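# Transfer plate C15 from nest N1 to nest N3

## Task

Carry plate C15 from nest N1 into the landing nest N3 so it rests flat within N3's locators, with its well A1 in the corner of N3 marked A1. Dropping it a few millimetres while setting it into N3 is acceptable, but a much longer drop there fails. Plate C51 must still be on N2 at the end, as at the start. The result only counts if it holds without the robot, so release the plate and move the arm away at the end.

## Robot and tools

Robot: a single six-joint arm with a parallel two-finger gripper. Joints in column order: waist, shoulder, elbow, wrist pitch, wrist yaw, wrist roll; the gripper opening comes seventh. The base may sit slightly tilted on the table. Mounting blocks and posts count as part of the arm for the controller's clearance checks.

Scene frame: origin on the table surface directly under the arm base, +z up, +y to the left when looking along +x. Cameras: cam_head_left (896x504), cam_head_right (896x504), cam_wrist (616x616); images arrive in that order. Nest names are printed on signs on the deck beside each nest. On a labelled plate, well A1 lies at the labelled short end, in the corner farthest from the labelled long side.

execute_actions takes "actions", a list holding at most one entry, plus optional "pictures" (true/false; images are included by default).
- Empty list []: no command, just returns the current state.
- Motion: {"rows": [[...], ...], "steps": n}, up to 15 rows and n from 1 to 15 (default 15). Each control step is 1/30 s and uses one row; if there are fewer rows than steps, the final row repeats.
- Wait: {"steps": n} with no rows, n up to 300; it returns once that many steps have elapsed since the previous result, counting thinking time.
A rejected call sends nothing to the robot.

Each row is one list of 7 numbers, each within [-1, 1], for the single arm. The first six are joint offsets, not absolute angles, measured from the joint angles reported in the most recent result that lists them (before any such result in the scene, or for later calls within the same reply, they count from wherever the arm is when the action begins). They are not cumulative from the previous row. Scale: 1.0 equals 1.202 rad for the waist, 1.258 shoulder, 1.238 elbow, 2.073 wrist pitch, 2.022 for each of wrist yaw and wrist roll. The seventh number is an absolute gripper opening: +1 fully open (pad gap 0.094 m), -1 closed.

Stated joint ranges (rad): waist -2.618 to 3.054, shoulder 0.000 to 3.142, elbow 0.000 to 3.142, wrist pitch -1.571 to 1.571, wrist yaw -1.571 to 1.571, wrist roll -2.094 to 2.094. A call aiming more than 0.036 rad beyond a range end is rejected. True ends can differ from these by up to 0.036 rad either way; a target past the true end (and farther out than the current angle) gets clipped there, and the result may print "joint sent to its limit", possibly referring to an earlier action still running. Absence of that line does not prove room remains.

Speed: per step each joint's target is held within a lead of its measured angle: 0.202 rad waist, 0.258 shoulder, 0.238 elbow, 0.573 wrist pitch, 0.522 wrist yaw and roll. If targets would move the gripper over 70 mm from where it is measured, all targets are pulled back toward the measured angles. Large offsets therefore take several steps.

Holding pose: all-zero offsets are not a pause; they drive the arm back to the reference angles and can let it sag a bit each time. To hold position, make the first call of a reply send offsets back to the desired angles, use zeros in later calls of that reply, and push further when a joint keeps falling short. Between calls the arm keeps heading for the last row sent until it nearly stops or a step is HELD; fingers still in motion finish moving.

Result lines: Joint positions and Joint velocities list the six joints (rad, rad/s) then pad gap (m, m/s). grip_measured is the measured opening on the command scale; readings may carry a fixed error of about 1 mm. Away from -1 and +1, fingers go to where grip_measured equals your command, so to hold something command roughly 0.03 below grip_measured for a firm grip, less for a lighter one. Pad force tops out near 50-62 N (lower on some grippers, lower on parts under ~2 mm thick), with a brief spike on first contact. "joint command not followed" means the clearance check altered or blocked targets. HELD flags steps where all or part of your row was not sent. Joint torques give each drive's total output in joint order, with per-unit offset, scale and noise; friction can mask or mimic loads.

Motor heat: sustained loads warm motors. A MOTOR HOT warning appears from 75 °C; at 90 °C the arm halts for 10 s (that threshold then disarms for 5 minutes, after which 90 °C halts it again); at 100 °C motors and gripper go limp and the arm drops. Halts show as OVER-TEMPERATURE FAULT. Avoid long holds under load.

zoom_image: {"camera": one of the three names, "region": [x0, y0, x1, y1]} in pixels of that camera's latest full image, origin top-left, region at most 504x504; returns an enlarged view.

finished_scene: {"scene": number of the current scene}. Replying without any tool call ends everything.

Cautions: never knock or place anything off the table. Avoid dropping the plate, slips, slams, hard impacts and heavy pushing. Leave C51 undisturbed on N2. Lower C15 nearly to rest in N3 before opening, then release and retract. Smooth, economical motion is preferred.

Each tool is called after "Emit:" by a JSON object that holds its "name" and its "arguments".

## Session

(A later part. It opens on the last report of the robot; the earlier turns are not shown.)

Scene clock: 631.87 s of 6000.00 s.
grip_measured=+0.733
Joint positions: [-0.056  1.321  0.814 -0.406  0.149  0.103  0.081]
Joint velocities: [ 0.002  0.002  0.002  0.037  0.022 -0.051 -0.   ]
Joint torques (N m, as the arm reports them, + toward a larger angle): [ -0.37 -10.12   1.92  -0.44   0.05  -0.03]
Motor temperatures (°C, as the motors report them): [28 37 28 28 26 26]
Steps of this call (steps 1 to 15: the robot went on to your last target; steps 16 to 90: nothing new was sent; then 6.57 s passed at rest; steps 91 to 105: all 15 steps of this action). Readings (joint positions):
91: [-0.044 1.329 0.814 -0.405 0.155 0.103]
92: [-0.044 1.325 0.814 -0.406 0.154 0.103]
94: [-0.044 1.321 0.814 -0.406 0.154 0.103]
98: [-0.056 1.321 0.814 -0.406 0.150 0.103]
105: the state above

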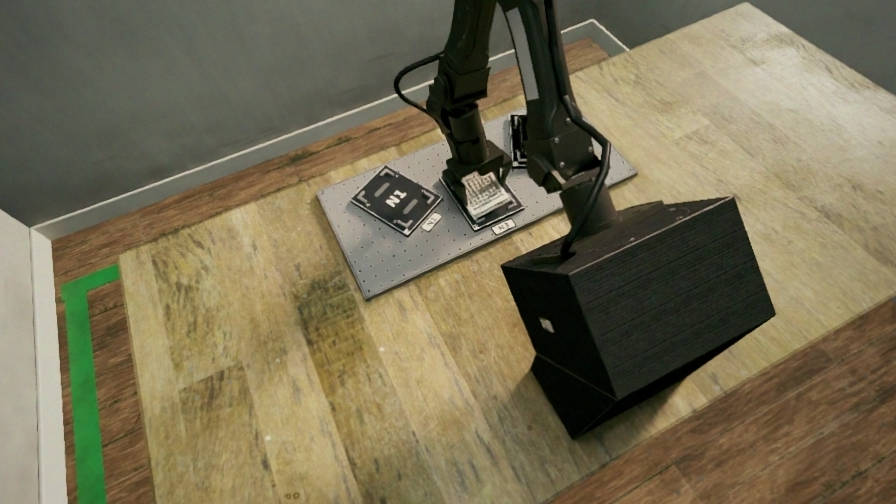

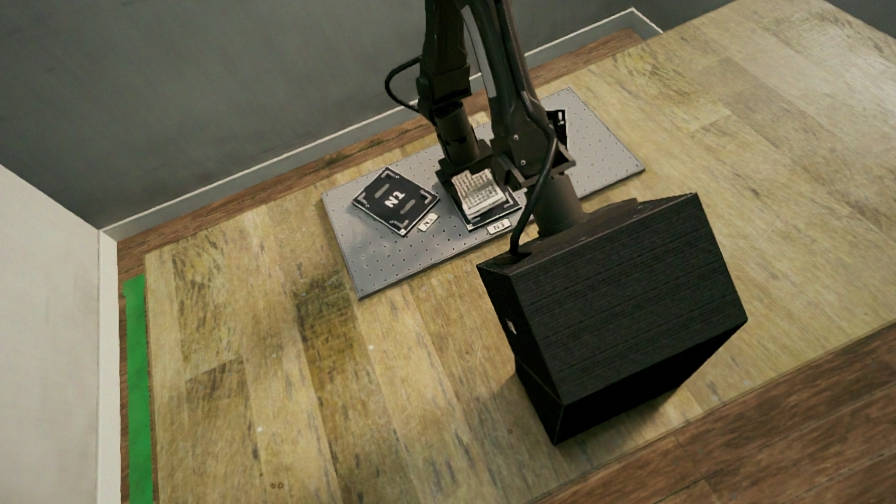

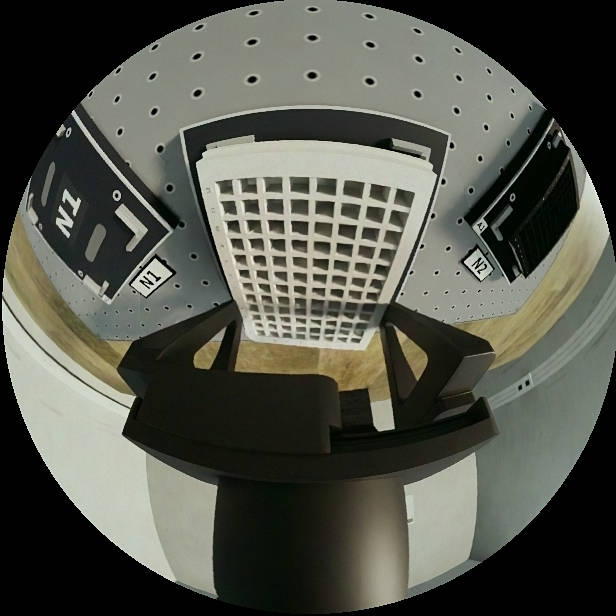

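Emit:
{"name": "execute_actions", "arguments": {"actions": [{"rows":[[0,0,0,0,0,-0.012,0.6],[0,0,0,0,0,-0.012,0.6],[0,0,0,0,0,-0.012,0.6],[0,0,0,0,0,-0.012,0.6],[0,0.015,0,0.003,0,-0.012,0.6],[0,0.022,0,0.006,0,-0.012,0.6],[0,0.028,0,0.01,0,-0.012,0.6]],"steps":15}]}}

Emit:
{"name": "zoom_image", "arguments": {"camera": "cam_head_left", "region": [420,120,560,250]}}

Scene clock: 638.73 s of 6000.00 s.
grip_measured=+0.733
Joint positions: [-0.056  1.33   0.814 -0.405  0.145  0.087  0.081]
Joint velocities: [-0.007 -0.017 -0.007  0.037 -0.007  0.037  0.   ]
Joint torques (N m, as the arm reports them, + toward a larger angle): [ 0.51 -5.93  2.02 -0.25  0.05 -0.05]
Motor temperatures (°C, as the motors report them): [28 38 28 28 26 26]
Steps of this call (steps 1 to 15: the robot went on to your last target; steps 16 to 90: nothing new was sent; then 3.37 s passed at rest; steps 91 to 105: all 15 steps of this action). Readings (joint positions):
91: [-0.056 1.321 0.814 -0.406 0.148 0.100]
92: [-0.056 1.321 0.814 -0.406 0.148 0.097]
94: [-0.056 1.321 0.814 -0.406 0.148 0.092]
98: [-0.056 1.330 0.814 -0.405 0.146 0.087]
105: the state above

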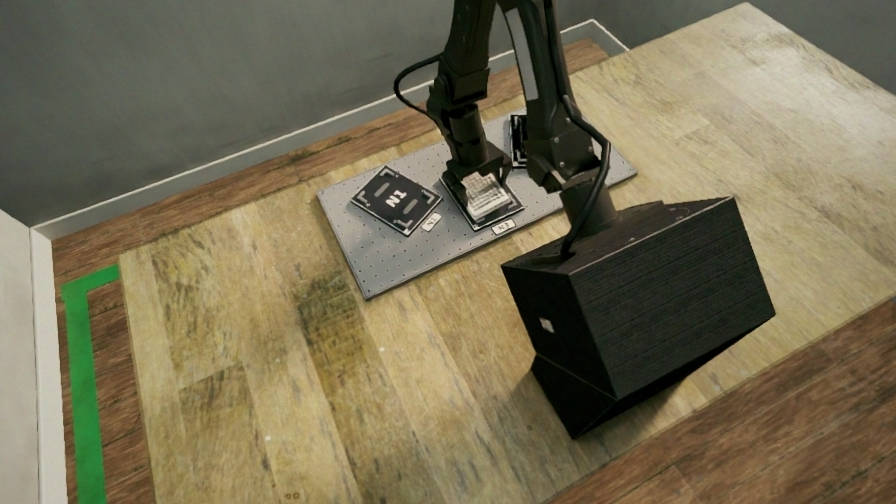

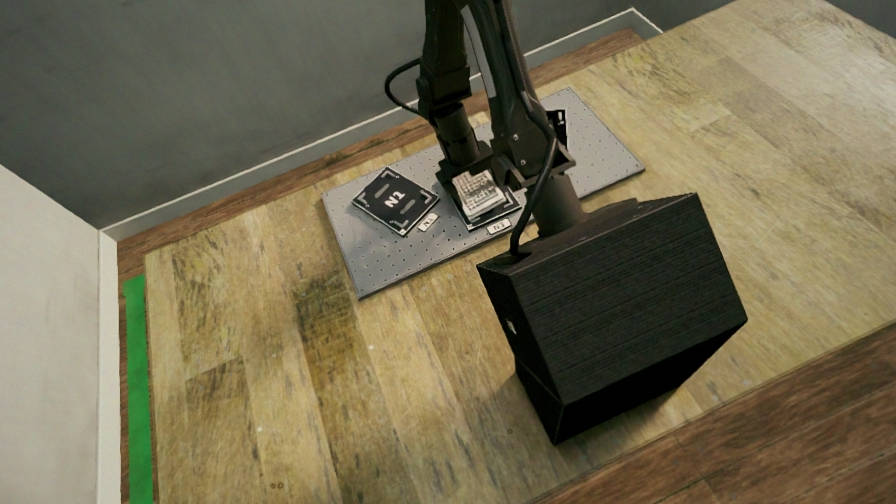

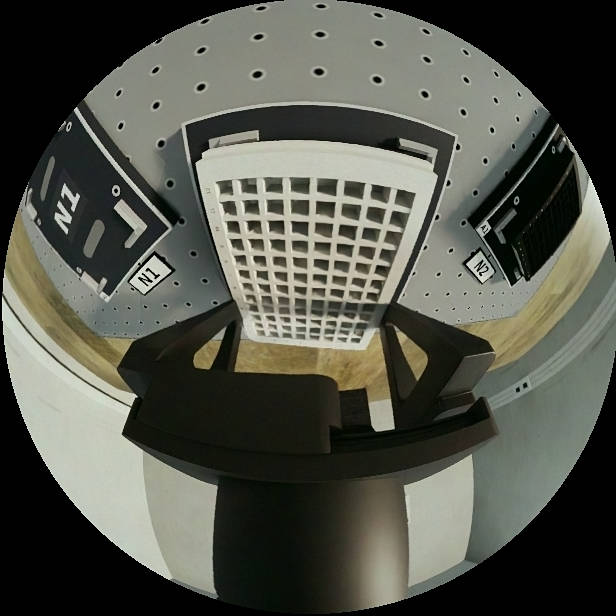

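Region (420, 120, 560, 250) of cam_head_left's 896x504 image, scaled by 3.600, with more detail than that image has; it fills the top 468 rows of this view, and the rest is white.

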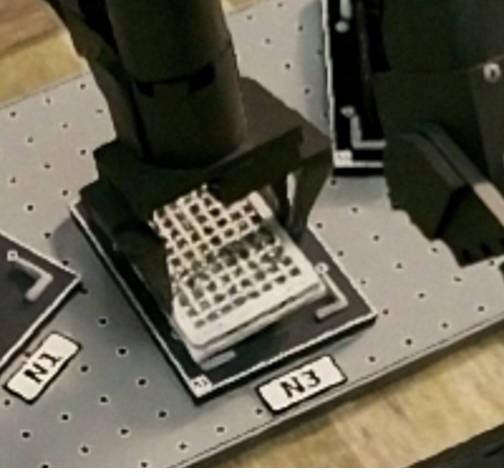

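Emit:
{"name": "execute_actions", "arguments": {"actions": [{"rows":[[0,0,0.015,-0.005,0,0,0.6],[0,0,0.022,-0.01,0,0,0.6],[0,0.01,0.03,-0.015,0,0,0.6],[0,0.02,0.036,-0.02,0,0,0.6],[0,0.028,0.036,-0.02,0,0,0.6]],"steps":15}]}}

Emit:
{"name": "zoom_image", "arguments": {"camera": "cam_head_left", "region": [420,120,560,250]}}

Scene clock: 657.20 s of 6000.00 s.
grip_measured=+0.733
Joint positions: [-0.056  1.344  0.843 -0.442  0.144  0.087  0.081]
Joint velocities: [ 0.017 -0.017  0.002 -0.051  0.095 -0.037 -0.001]
Joint torques (N m, as the arm reports them, + toward a larger angle): [ 0.52 -6.89  3.02 -0.6   0.01 -0.04]
Motor temperatures (°C, as the motors report them): [28 37 28 28 26 26]
Steps of this call (steps 1 to 15: the robot went on to your last target; steps 16 to 90: nothing new was sent; then 14.97 s passed at rest; steps 91 to 105: all 15 steps of this action). Readings (joint positions):
91: [-0.056 1.330 0.815 -0.406 0.145 0.087]
92: [-0.056 1.330 0.819 -0.411 0.145 0.087]
94: [-0.056 1.331 0.826 -0.422 0.145 0.087]
98: [-0.056 1.343 0.841 -0.440 0.144 0.087]
105: the state above

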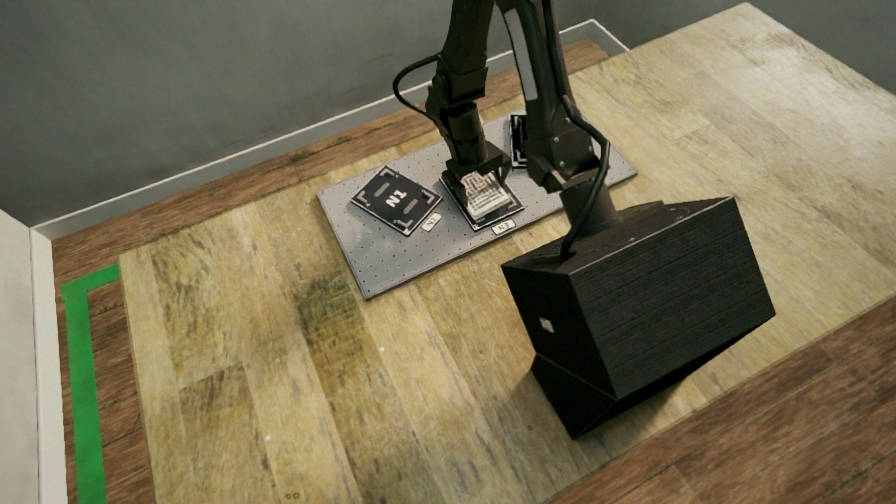

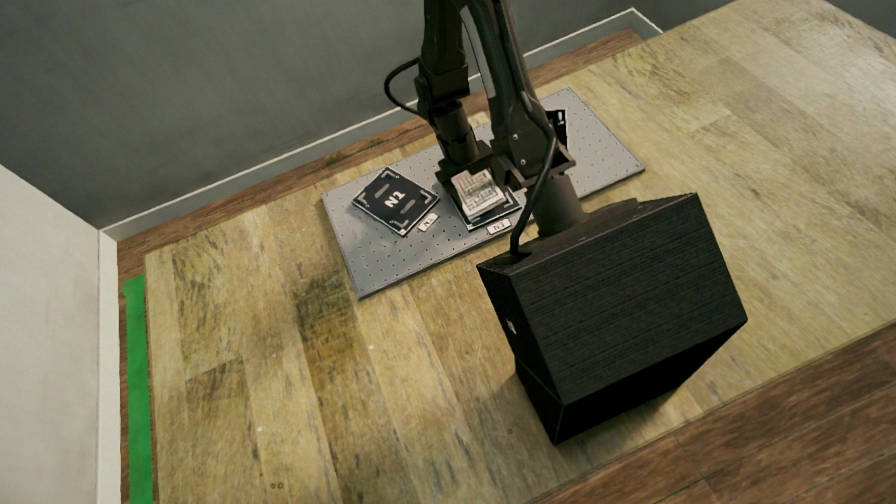

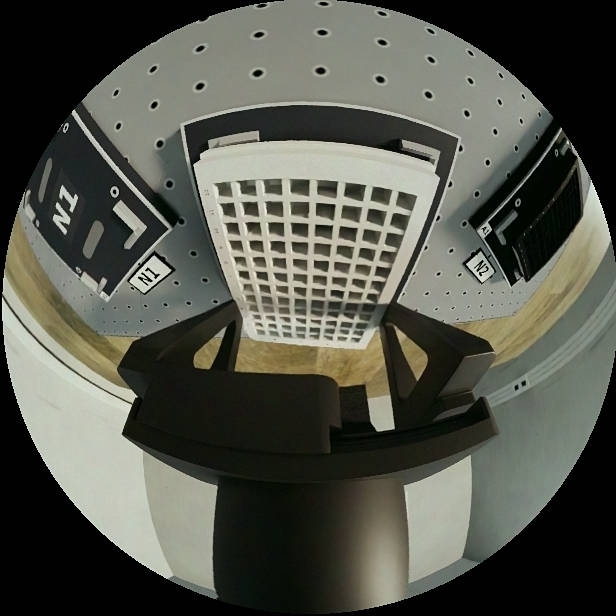

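Region (420, 120, 560, 250) of cam_head_left's 896x504 image, scaled by 3.600, with more detail than that image has; it fills the top 468 rows of this view, and the rest is white.

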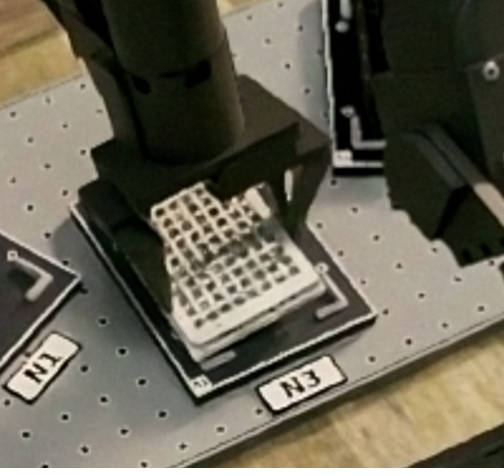

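Emit:
{"name": "execute_actions", "arguments": {"actions": [{"rows":[[0,-0.024,0,0,0,0,0.6],[0,-0.024,0,0,0,0,0.6],[0,-0.024,0,0,0,0,0.6],[-0.012,-0.024,0,0,0,0,0.6],[-0.017,-0.024,0,0,0,0,0.6],[-0.017,-0.024,0,0,0,0,0.6],[-0.017,-0.024,0,0,0,0,0.6],[-0.017,0,0,0,0,0,0.6],[-0.017,0.015,0,0,0,0,0.6],[-0.017,0.022,0,0.003,0,0,0.6]],"steps":15}]}}

Emit:
{"name": "zoom_image", "arguments": {"camera": "cam_wrist", "region": [160,90,480,260]}}

Scene clock: 681.90 s of 6000.00 s.
grip_measured=+0.733
Joint positions: [-0.064  1.346  0.843 -0.443  0.134  0.086  0.081]
Joint velocities: [-0.012 -0.007 -0.007  0.022 -0.007 -0.066 -0.001]
Joint torques (N m, as the arm reports them, + toward a larger angle): [-0.42 -6.36  2.01 -0.43  0.08 -0.04]
Motor temperatures (°C, as the motors report them): [28 36 28 28 26 26]
Steps of this call (steps 1 to 15: the robot went on to your last target; steps 16 to 90: nothing new was sent; then 21.20 s passed at rest; steps 91 to 105: all 15 steps of this action). Readings (joint positions):
91: [-0.056 1.342 0.843 -0.442 0.144 0.087]
92: [-0.056 1.339 0.843 -0.443 0.144 0.087]
94: [-0.056 1.335 0.843 -0.443 0.144 0.087]
98: [-0.064 1.335 0.843 -0.443 0.141 0.087]
105: the state above

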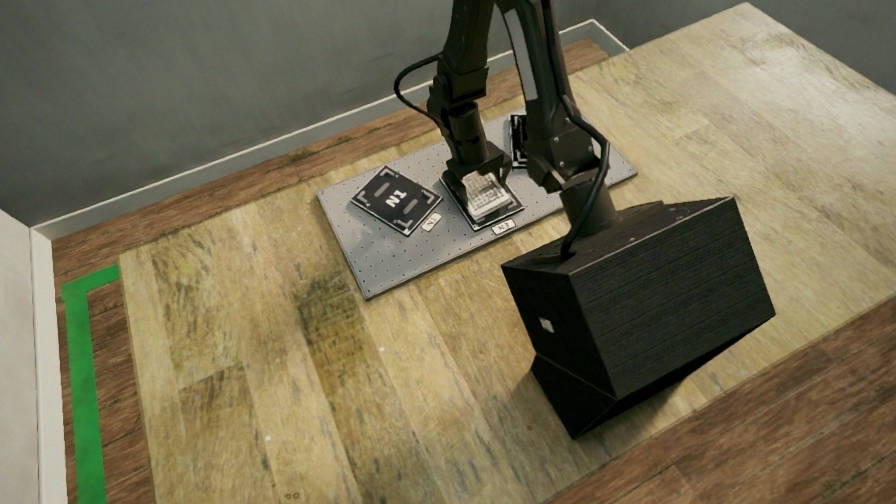

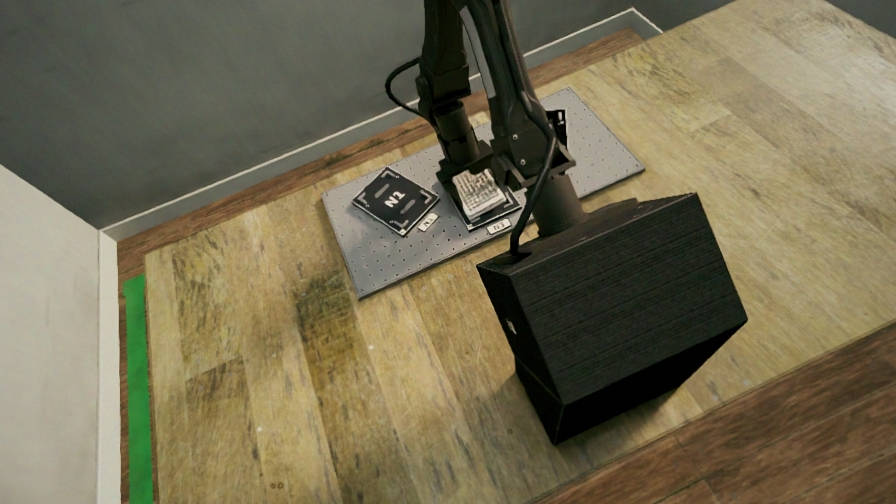

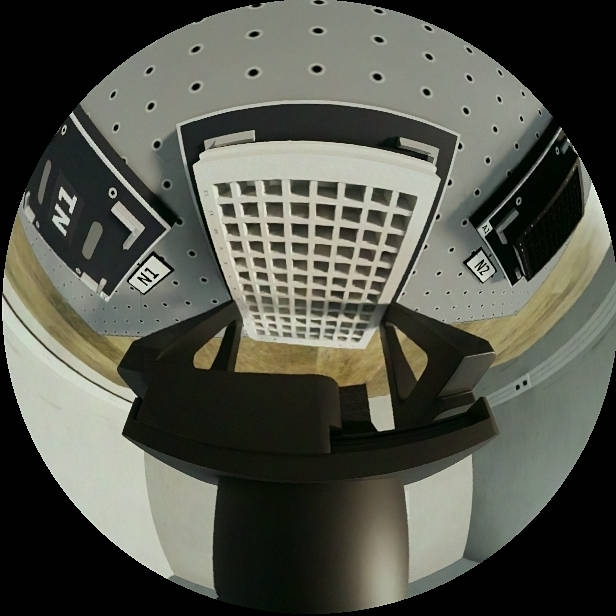

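Region (160, 90, 480, 260) of cam_wrist's 616x616 image, scaled by 1.575, with more detail than that image has; it fills the top 268 rows of this view, and the rest is white.

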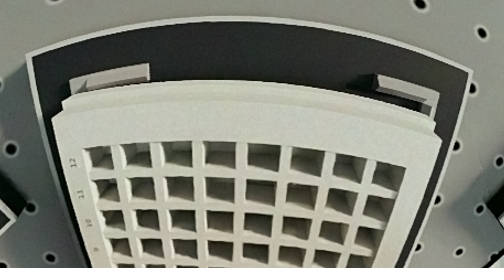

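Emit:
{"name": "execute_actions", "arguments": {"actions": [{"rows":[[0,-0.022,0,0,0,0,0.6],[0,-0.022,0.015,0,0,0,0.6],[0,-0.022,0.022,0,0,0,0.6],[0,-0.022,0.025,0,0,0,0.6],[0,-0.022,0.025,0,0,0,0.6],[0,-0.022,0.025,0,0,0,0.6],[0,0,0.025,0,0,0,0.6],[0,0.012,0.025,0,0,0,0.6],[0,0.02,0.025,0,0,0,0.6],[0,0.028,0.025,0,0,0,0.6]],"steps":15}]}}

Emit:
{"name": "zoom_image", "arguments": {"camera": "cam_wrist", "region": [160,90,480,260]}}

Emit:
{"name": "zoom_image", "arguments": {"camera": "cam_head_left", "region": [420,120,560,250]}}

Scene clock: 693.10 s of 6000.00 s.
grip_measured=+0.733
Joint positions: [-0.064  1.354  0.857 -0.459  0.131  0.086  0.081]
Joint velocities: [ 0.007  0.007  0.012 -0.051 -0.066  0.066  0.   ]
Joint torques (N m, as the arm reports them, + toward a larger angle): [ 0.65 -6.33  3.11 -0.38  0.01  0.02]
Motor temperatures (°C, as the motors report them): [28 36 28 28 26 26]
Steps of this call (steps 1 to 15: the robot went on to your last target; steps 16 to 90: nothing new was sent; then 7.70 s passed at rest; steps 91 to 105: all 15 steps of this action). Readings (joint positions):
91: [-0.064 1.343 0.843 -0.443 0.133 0.086]
92: [-0.064 1.339 0.843 -0.444 0.133 0.086]
94: [-0.064 1.337 0.843 -0.444 0.133 0.086]
98: [-0.064 1.338 0.843 -0.444 0.133 0.086]
105: the state above

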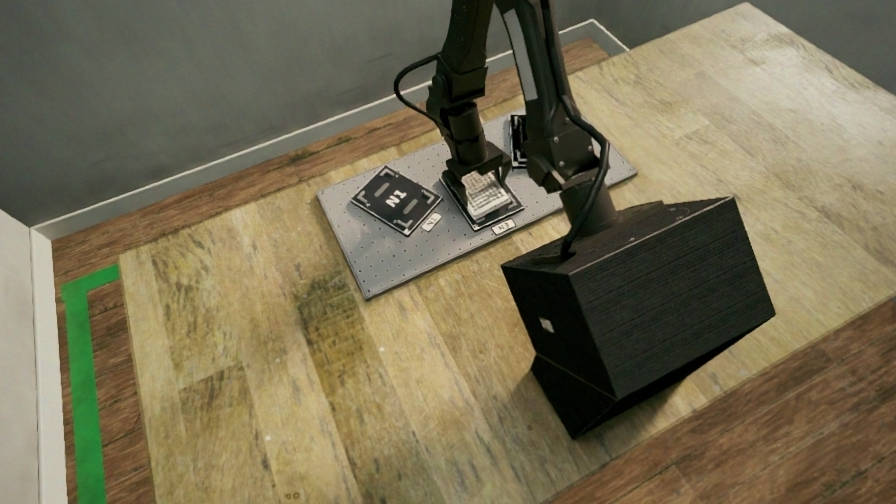

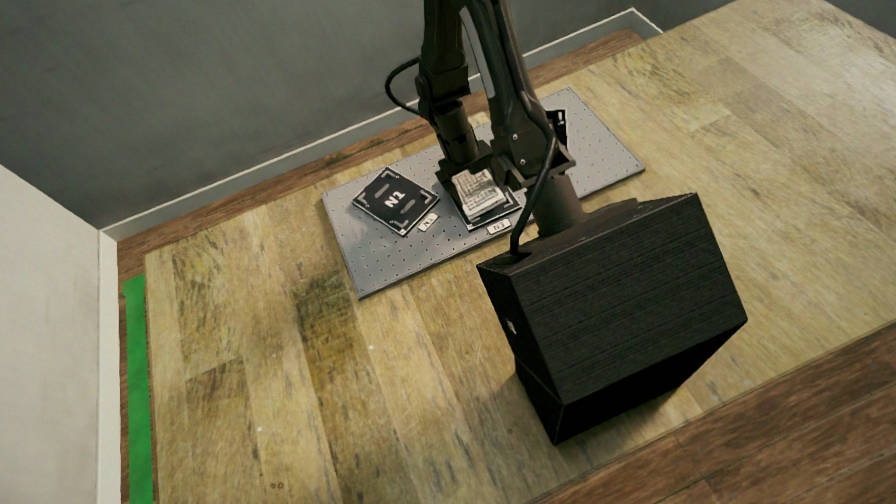

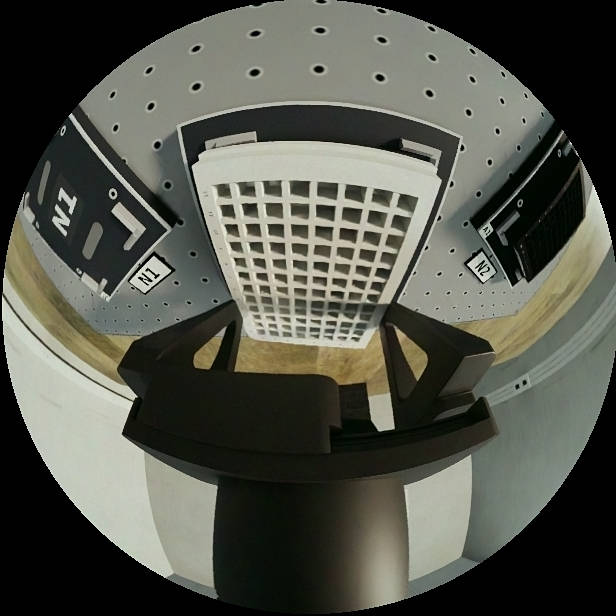

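Region (160, 90, 480, 260) of cam_wrist's 616x616 image, scaled by 1.575, with more detail than that image has; it fills the top 268 rows of this view, and the rest is white.

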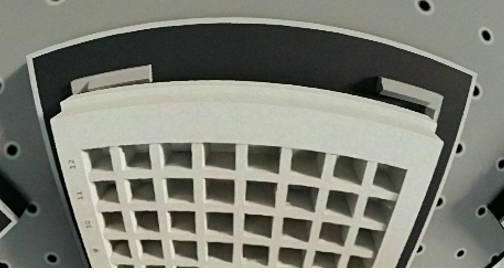

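Region (420, 120, 560, 250) of cam_head_left's 896x504 image, scaled by 3.600, with more detail than that image has; it fills the top 468 rows of this view, and the rest is white.

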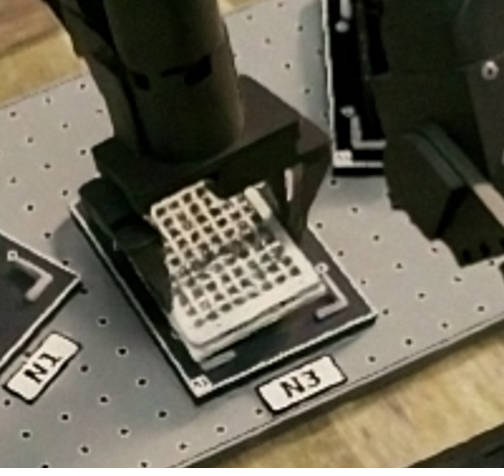

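Emit:
{"name": "execute_actions", "arguments": {"actions": [{"rows":[[0,-0.035,0,0,0,0,0.6],[0,-0.035,0,0,0,0,0.6],[0,-0.035,0,0,0,0,0.6],[0,-0.035,0,0,0,0,0.6],[0,-0.035,0,0,0,0,0.6],[0,-0.035,0,0,0,-0.014,0.6]],"steps":14}]}}

Emit:
{"name": "zoom_image", "arguments": {"camera": "cam_wrist", "region": [160,90,480,260]}}

Emit:
{"name": "zoom_image", "arguments": {"camera": "cam_head_right", "region": [420,120,560,250]}}

Scene clock: 709.97 s of 6000.00 s.
grip_measured=+0.733
Joint positions: [-0.064  1.329  0.858 -0.463  0.13   0.066  0.081]
Joint velocities: [ 0.002 -0.022 -0.002 -0.037  0.022 -0.066 -0.   ]
Joint torques (N m, as the arm reports them, + toward a larger angle): [  0.49 -10.55   2.03  -0.44   0.    -0.06]
Motor temperatures (°C, as the motors report them): [28 36 28 28 26 26]
Steps of this call (steps 1 to 15: the robot went on to your last target; steps 16 to 90: nothing new was sent; then 13.40 s passed at rest; steps 91 to 104: all 14 steps of this action). Readings (joint positions):
91: [-0.064 1.350 0.858 -0.461 0.130 0.086]
92: [-0.064 1.344 0.858 -0.463 0.130 0.086]
94: [-0.064 1.334 0.858 -0.463 0.130 0.086]
98: [-0.064 1.329 0.858 -0.463 0.130 0.076]
104: the state above

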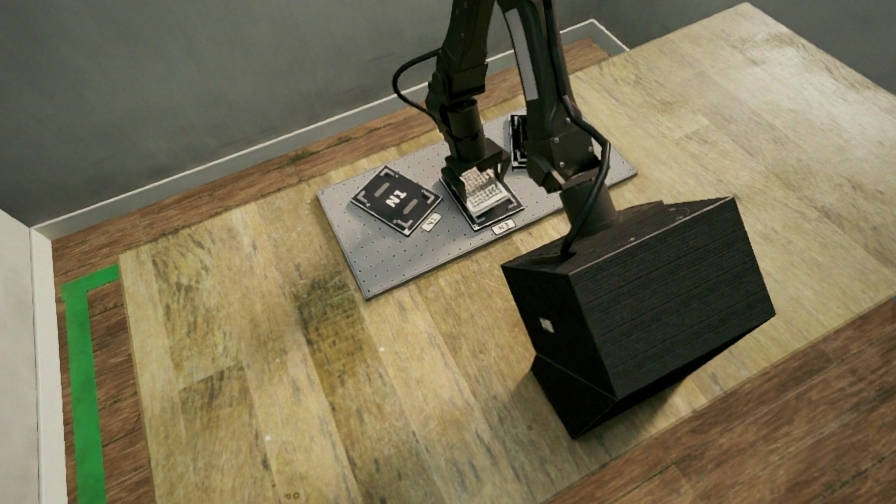

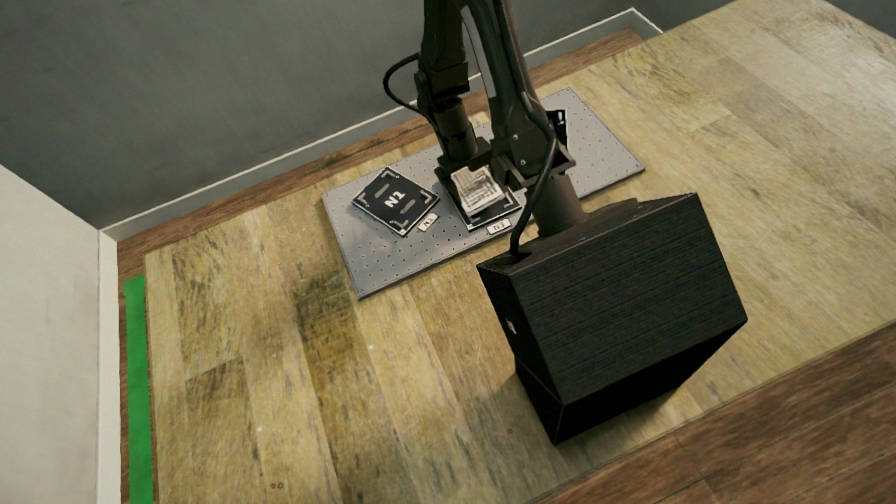

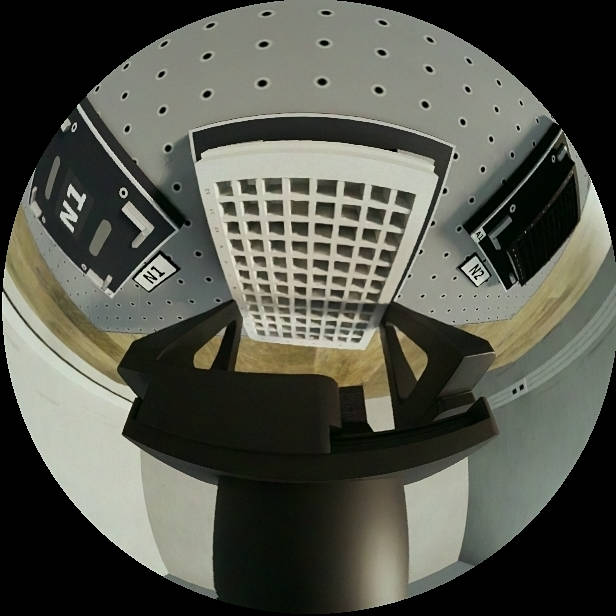

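Region (160, 90, 480, 260) of cam_wrist's 616x616 image, scaled by 1.575, with more detail than that image has; it fills the top 268 rows of this view, and the rest is white.

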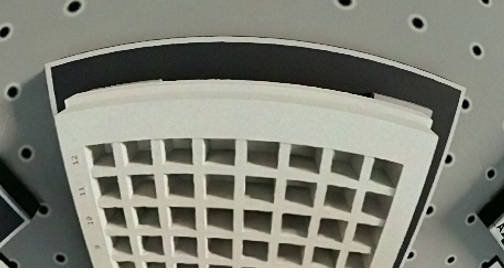

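Region (420, 120, 560, 250) of cam_head_right's 896x504 image, scaled by 3.600, with more detail than that image has; it fills the top 468 rows of this view, and the rest is white.

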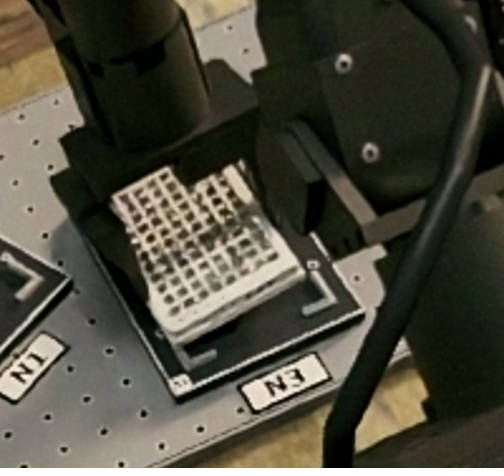

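Emit:
{"name": "execute_actions", "arguments": {"actions": [{"rows":[[0,0,-0.012,0,0,0.005,0.6],[0,0,-0.018,0,0,0.005,0.6],[0,0,-0.021,0,0,0.005,0.6],[0,0.01,-0.021,0.004,0,0.005,0.6],[0,0.016,-0.021,0.008,0,0.005,0.6],[0,0.02,-0.021,0.01,0,0.005,0.6]],"steps":15}]}}

Emit:
{"name": "zoom_image", "arguments": {"camera": "cam_wrist", "region": [160,90,480,260]}}

Scene clock: 719.37 s of 6000.00 s.
grip_measured=+0.733
Joint positions: [-0.064  1.349  0.848 -0.456  0.13   0.069  0.081]
Joint velocities: [-0.007 -0.007  0.002  0.066 -0.022 -0.007  0.   ]
Joint torques (N m, as the arm reports them, + toward a larger angle): [ 0.52 -8.37  0.66 -0.4  -0.05  0.05]
Motor temperatures (°C, as the motors report them): [28 37 28 28 26 26]
Steps of this call (steps 1 to 15: the robot went on to your last target; steps 16 to 90: nothing new was sent; then 5.90 s passed at rest; steps 91 to 105: all 15 steps of this action). Readings (joint positions):
91: [-0.064 1.329 0.858 -0.463 0.130 0.063]
92: [-0.064 1.329 0.858 -0.463 0.130 0.065]
94: [-0.064 1.329 0.856 -0.463 0.130 0.066]
98: [-0.064 1.344 0.850 -0.459 0.130 0.069]
105: the state above

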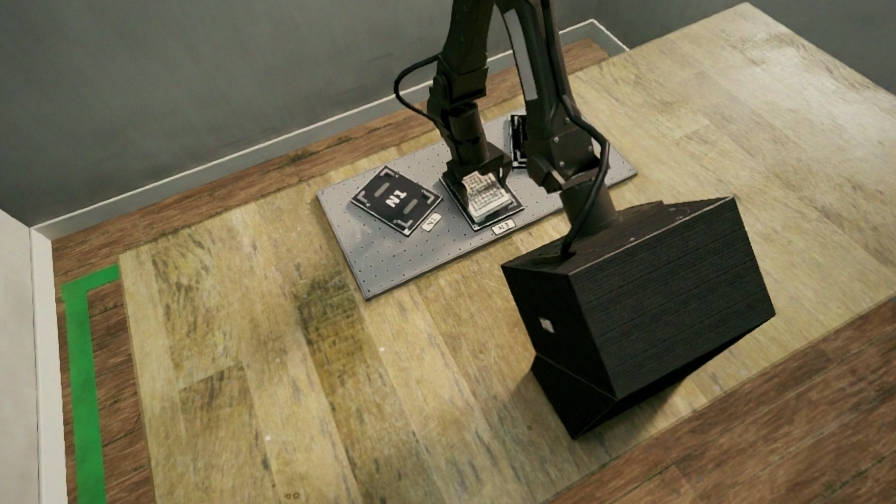

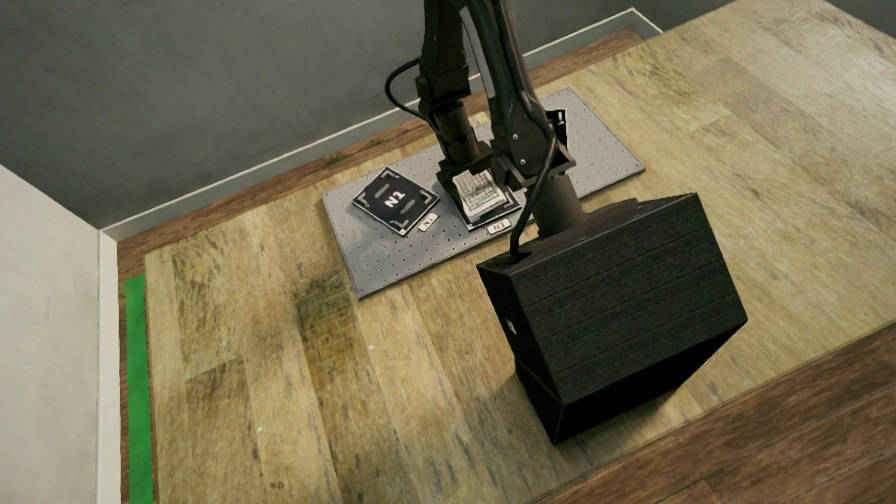

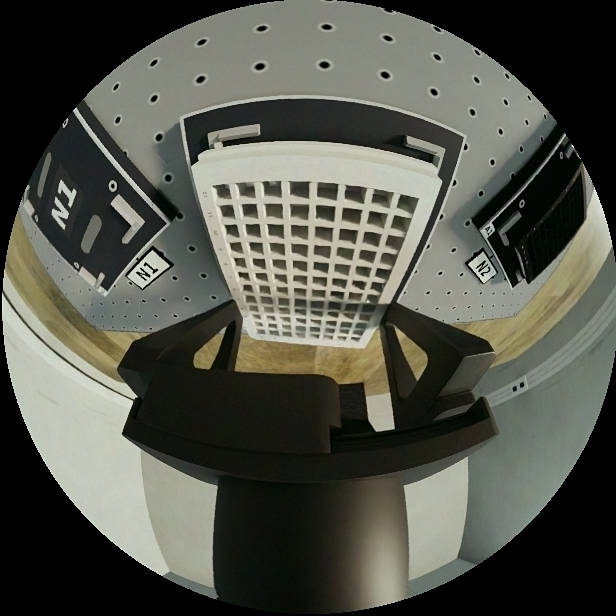

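Region (160, 90, 480, 260) of cam_wrist's 616x616 image, scaled by 1.575, with more detail than that image has; it fills the top 268 rows of this view, and the rest is white.

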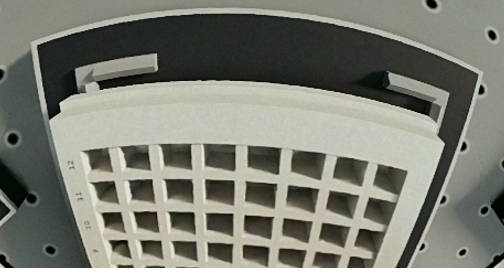

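Emit:
{"name": "execute_actions", "arguments": {"actions": [{"rows":[[0,0,0.015,0,0,0.004,0.6],[0,0,0.022,0,0,0.008,0.6],[0,0,0.028,0,0,0.009,0.6]],"steps":12}]}}

Emit:
{"name": "zoom_image", "arguments": {"camera": "cam_wrist", "region": [160,90,480,260]}}

Scene clock: 733.67 s of 6000.00 s.
grip_measured=+0.733
Joint positions: [-0.064  1.349  0.854 -0.461  0.13   0.075  0.081]
Joint velocities: [-0.002  0.002 -0.007 -0.037 -0.007 -0.051 -0.002]
Joint torques (N m, as the arm reports them, + toward a larger angle): [ 0.51 -8.64  3.91 -0.45 -0.03  0.1 ]
Motor temperatures (°C, as the motors report them): [28 37 28 28 26 26]
Steps of this call (steps 1 to 15: the robot went on to your last target; steps 16 to 90: nothing new was sent; then 10.90 s passed at rest; steps 91 to 102: all 12 steps of this action). Readings (joint positions):
91: [-0.064 1.349 0.848 -0.456 0.130 0.070]
92: [-0.064 1.349 0.848 -0.456 0.130 0.070]
94: [-0.064 1.349 0.851 -0.458 0.130 0.073]
98: [-0.064 1.349 0.854 -0.461 0.130 0.074]
102: the state above

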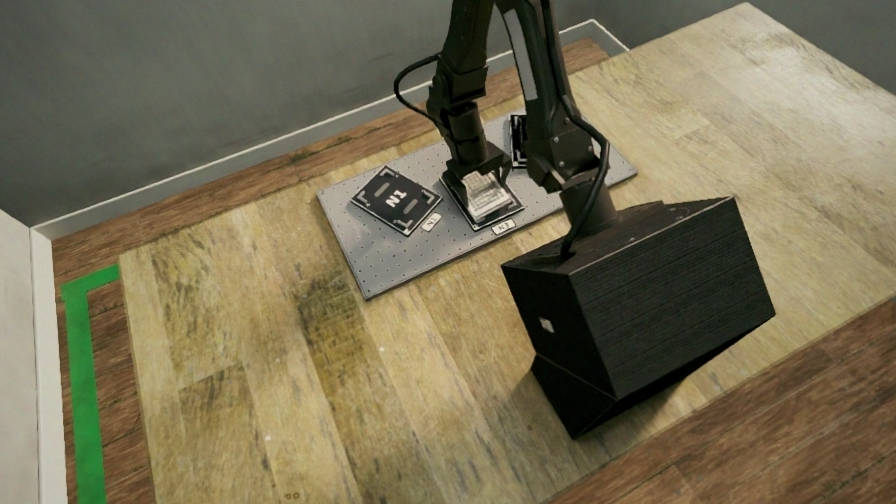

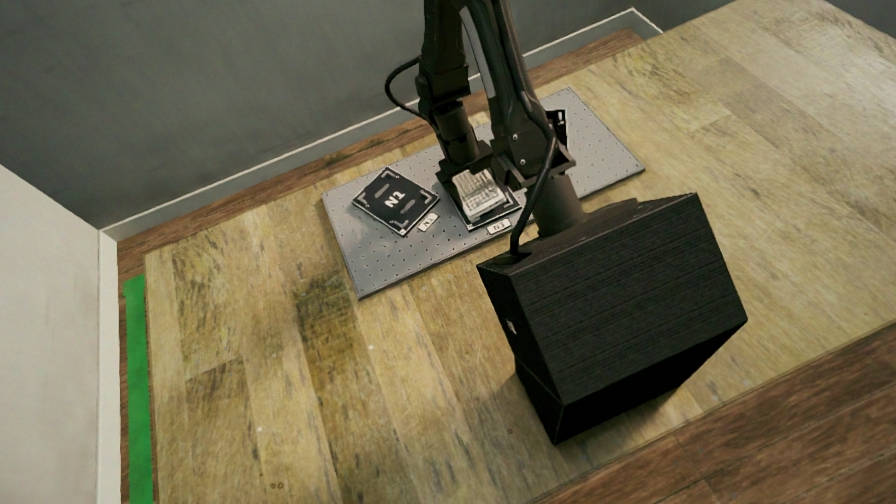

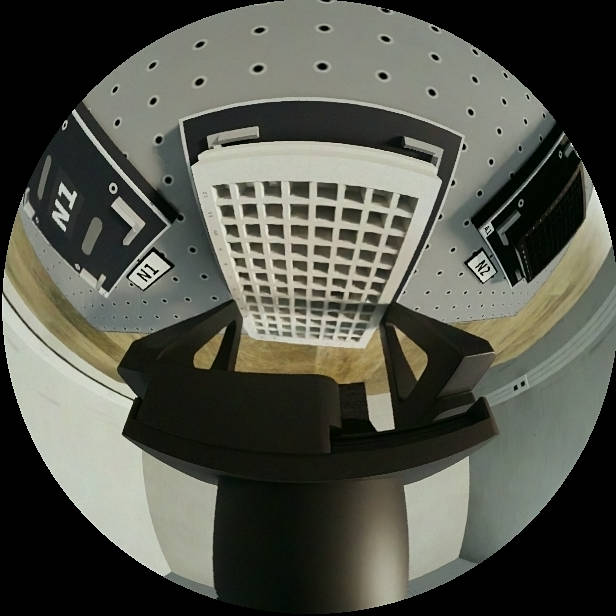

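Region (160, 90, 480, 260) of cam_wrist's 616x616 image, scaled by 1.575, with more detail than that image has; it fills the top 268 rows of this view, and the rest is white.

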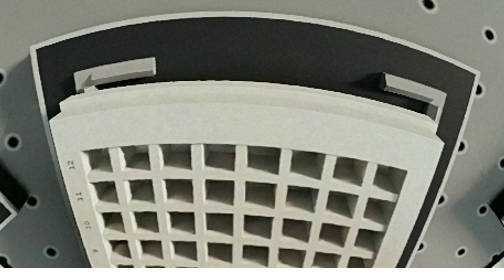

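Emit:
{"name": "execute_actions", "arguments": {"actions": [{"rows":[[0,0,0.025,0,0,0.005,0.6],[0,0,0.03,0,0,0.009,0.6],[0,0,0.034,0,0,0.009,0.6]],"steps":12}]}}

Emit:
{"name": "zoom_image", "arguments": {"camera": "cam_wrist", "region": [160,90,480,260]}}

Scene clock: 740.80 s of 6000.00 s.
grip_measured=+0.733
Joint positions: [-0.064  1.349  0.874 -0.467  0.13   0.086  0.081]
Joint velocities: [-0.017  0.017 -0.012  0.022 -0.007  0.051  0.   ]
Joint torques (N m, as the arm reports them, + toward a larger angle): [ 0.62 -8.82  3.64 -0.45 -0.01  0.06]
Motor temperatures (°C, as the motors report them): [28 37 28 28 26 26]
Steps of this call (steps 1 to 15: the robot went on to your last target; steps 16 to 90: nothing new was sent; then 3.73 s passed at rest; steps 91 to 102: all 12 steps of this action). Readings (joint positions):
91: [-0.064 1.349 0.854 -0.462 0.130 0.076]
92: [-0.064 1.349 0.854 -0.463 0.130 0.077]
94: [-0.064 1.349 0.860 -0.467 0.130 0.080]
98: [-0.064 1.349 0.873 -0.467 0.130 0.084]
102: the state above

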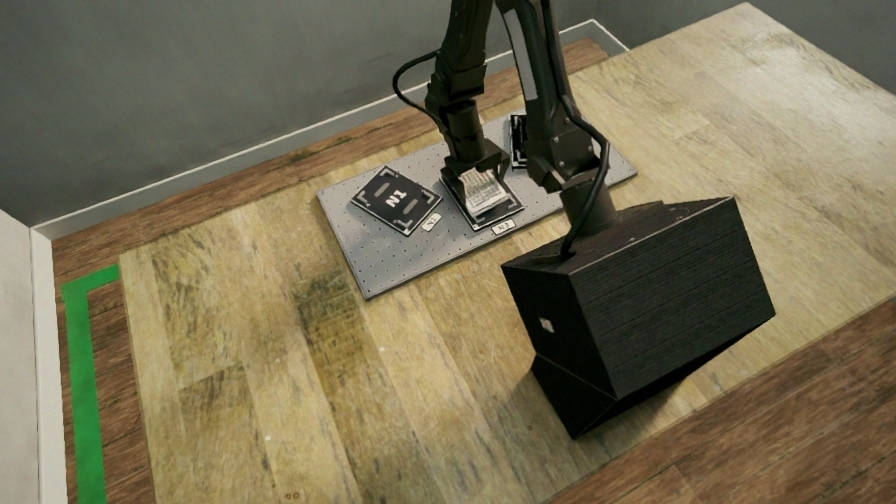

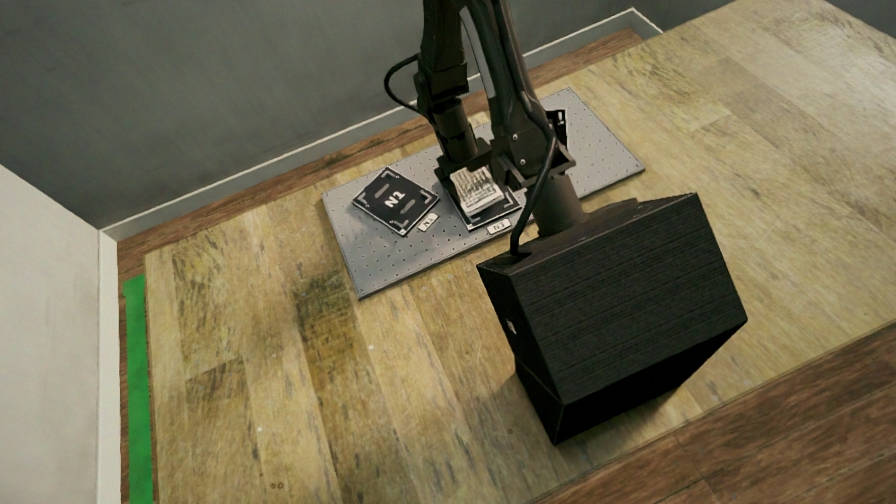

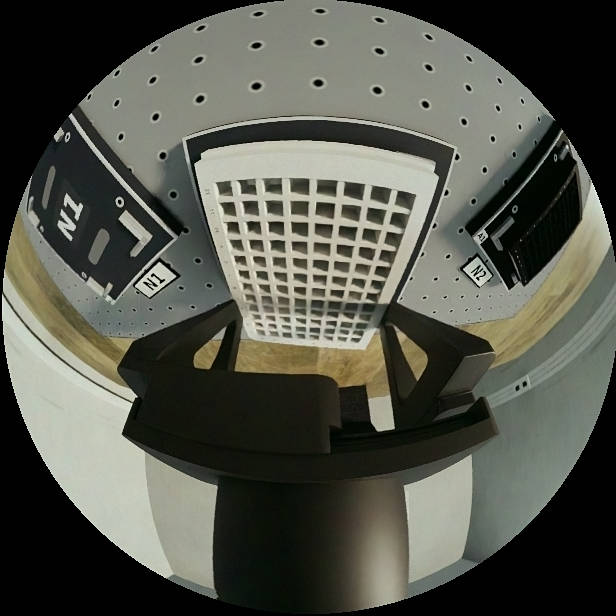

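Region (160, 90, 480, 260) of cam_wrist's 616x616 image, scaled by 1.575, with more detail than that image has; it fills the top 268 rows of this view, and the rest is white.

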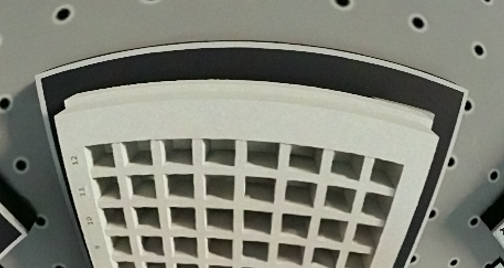

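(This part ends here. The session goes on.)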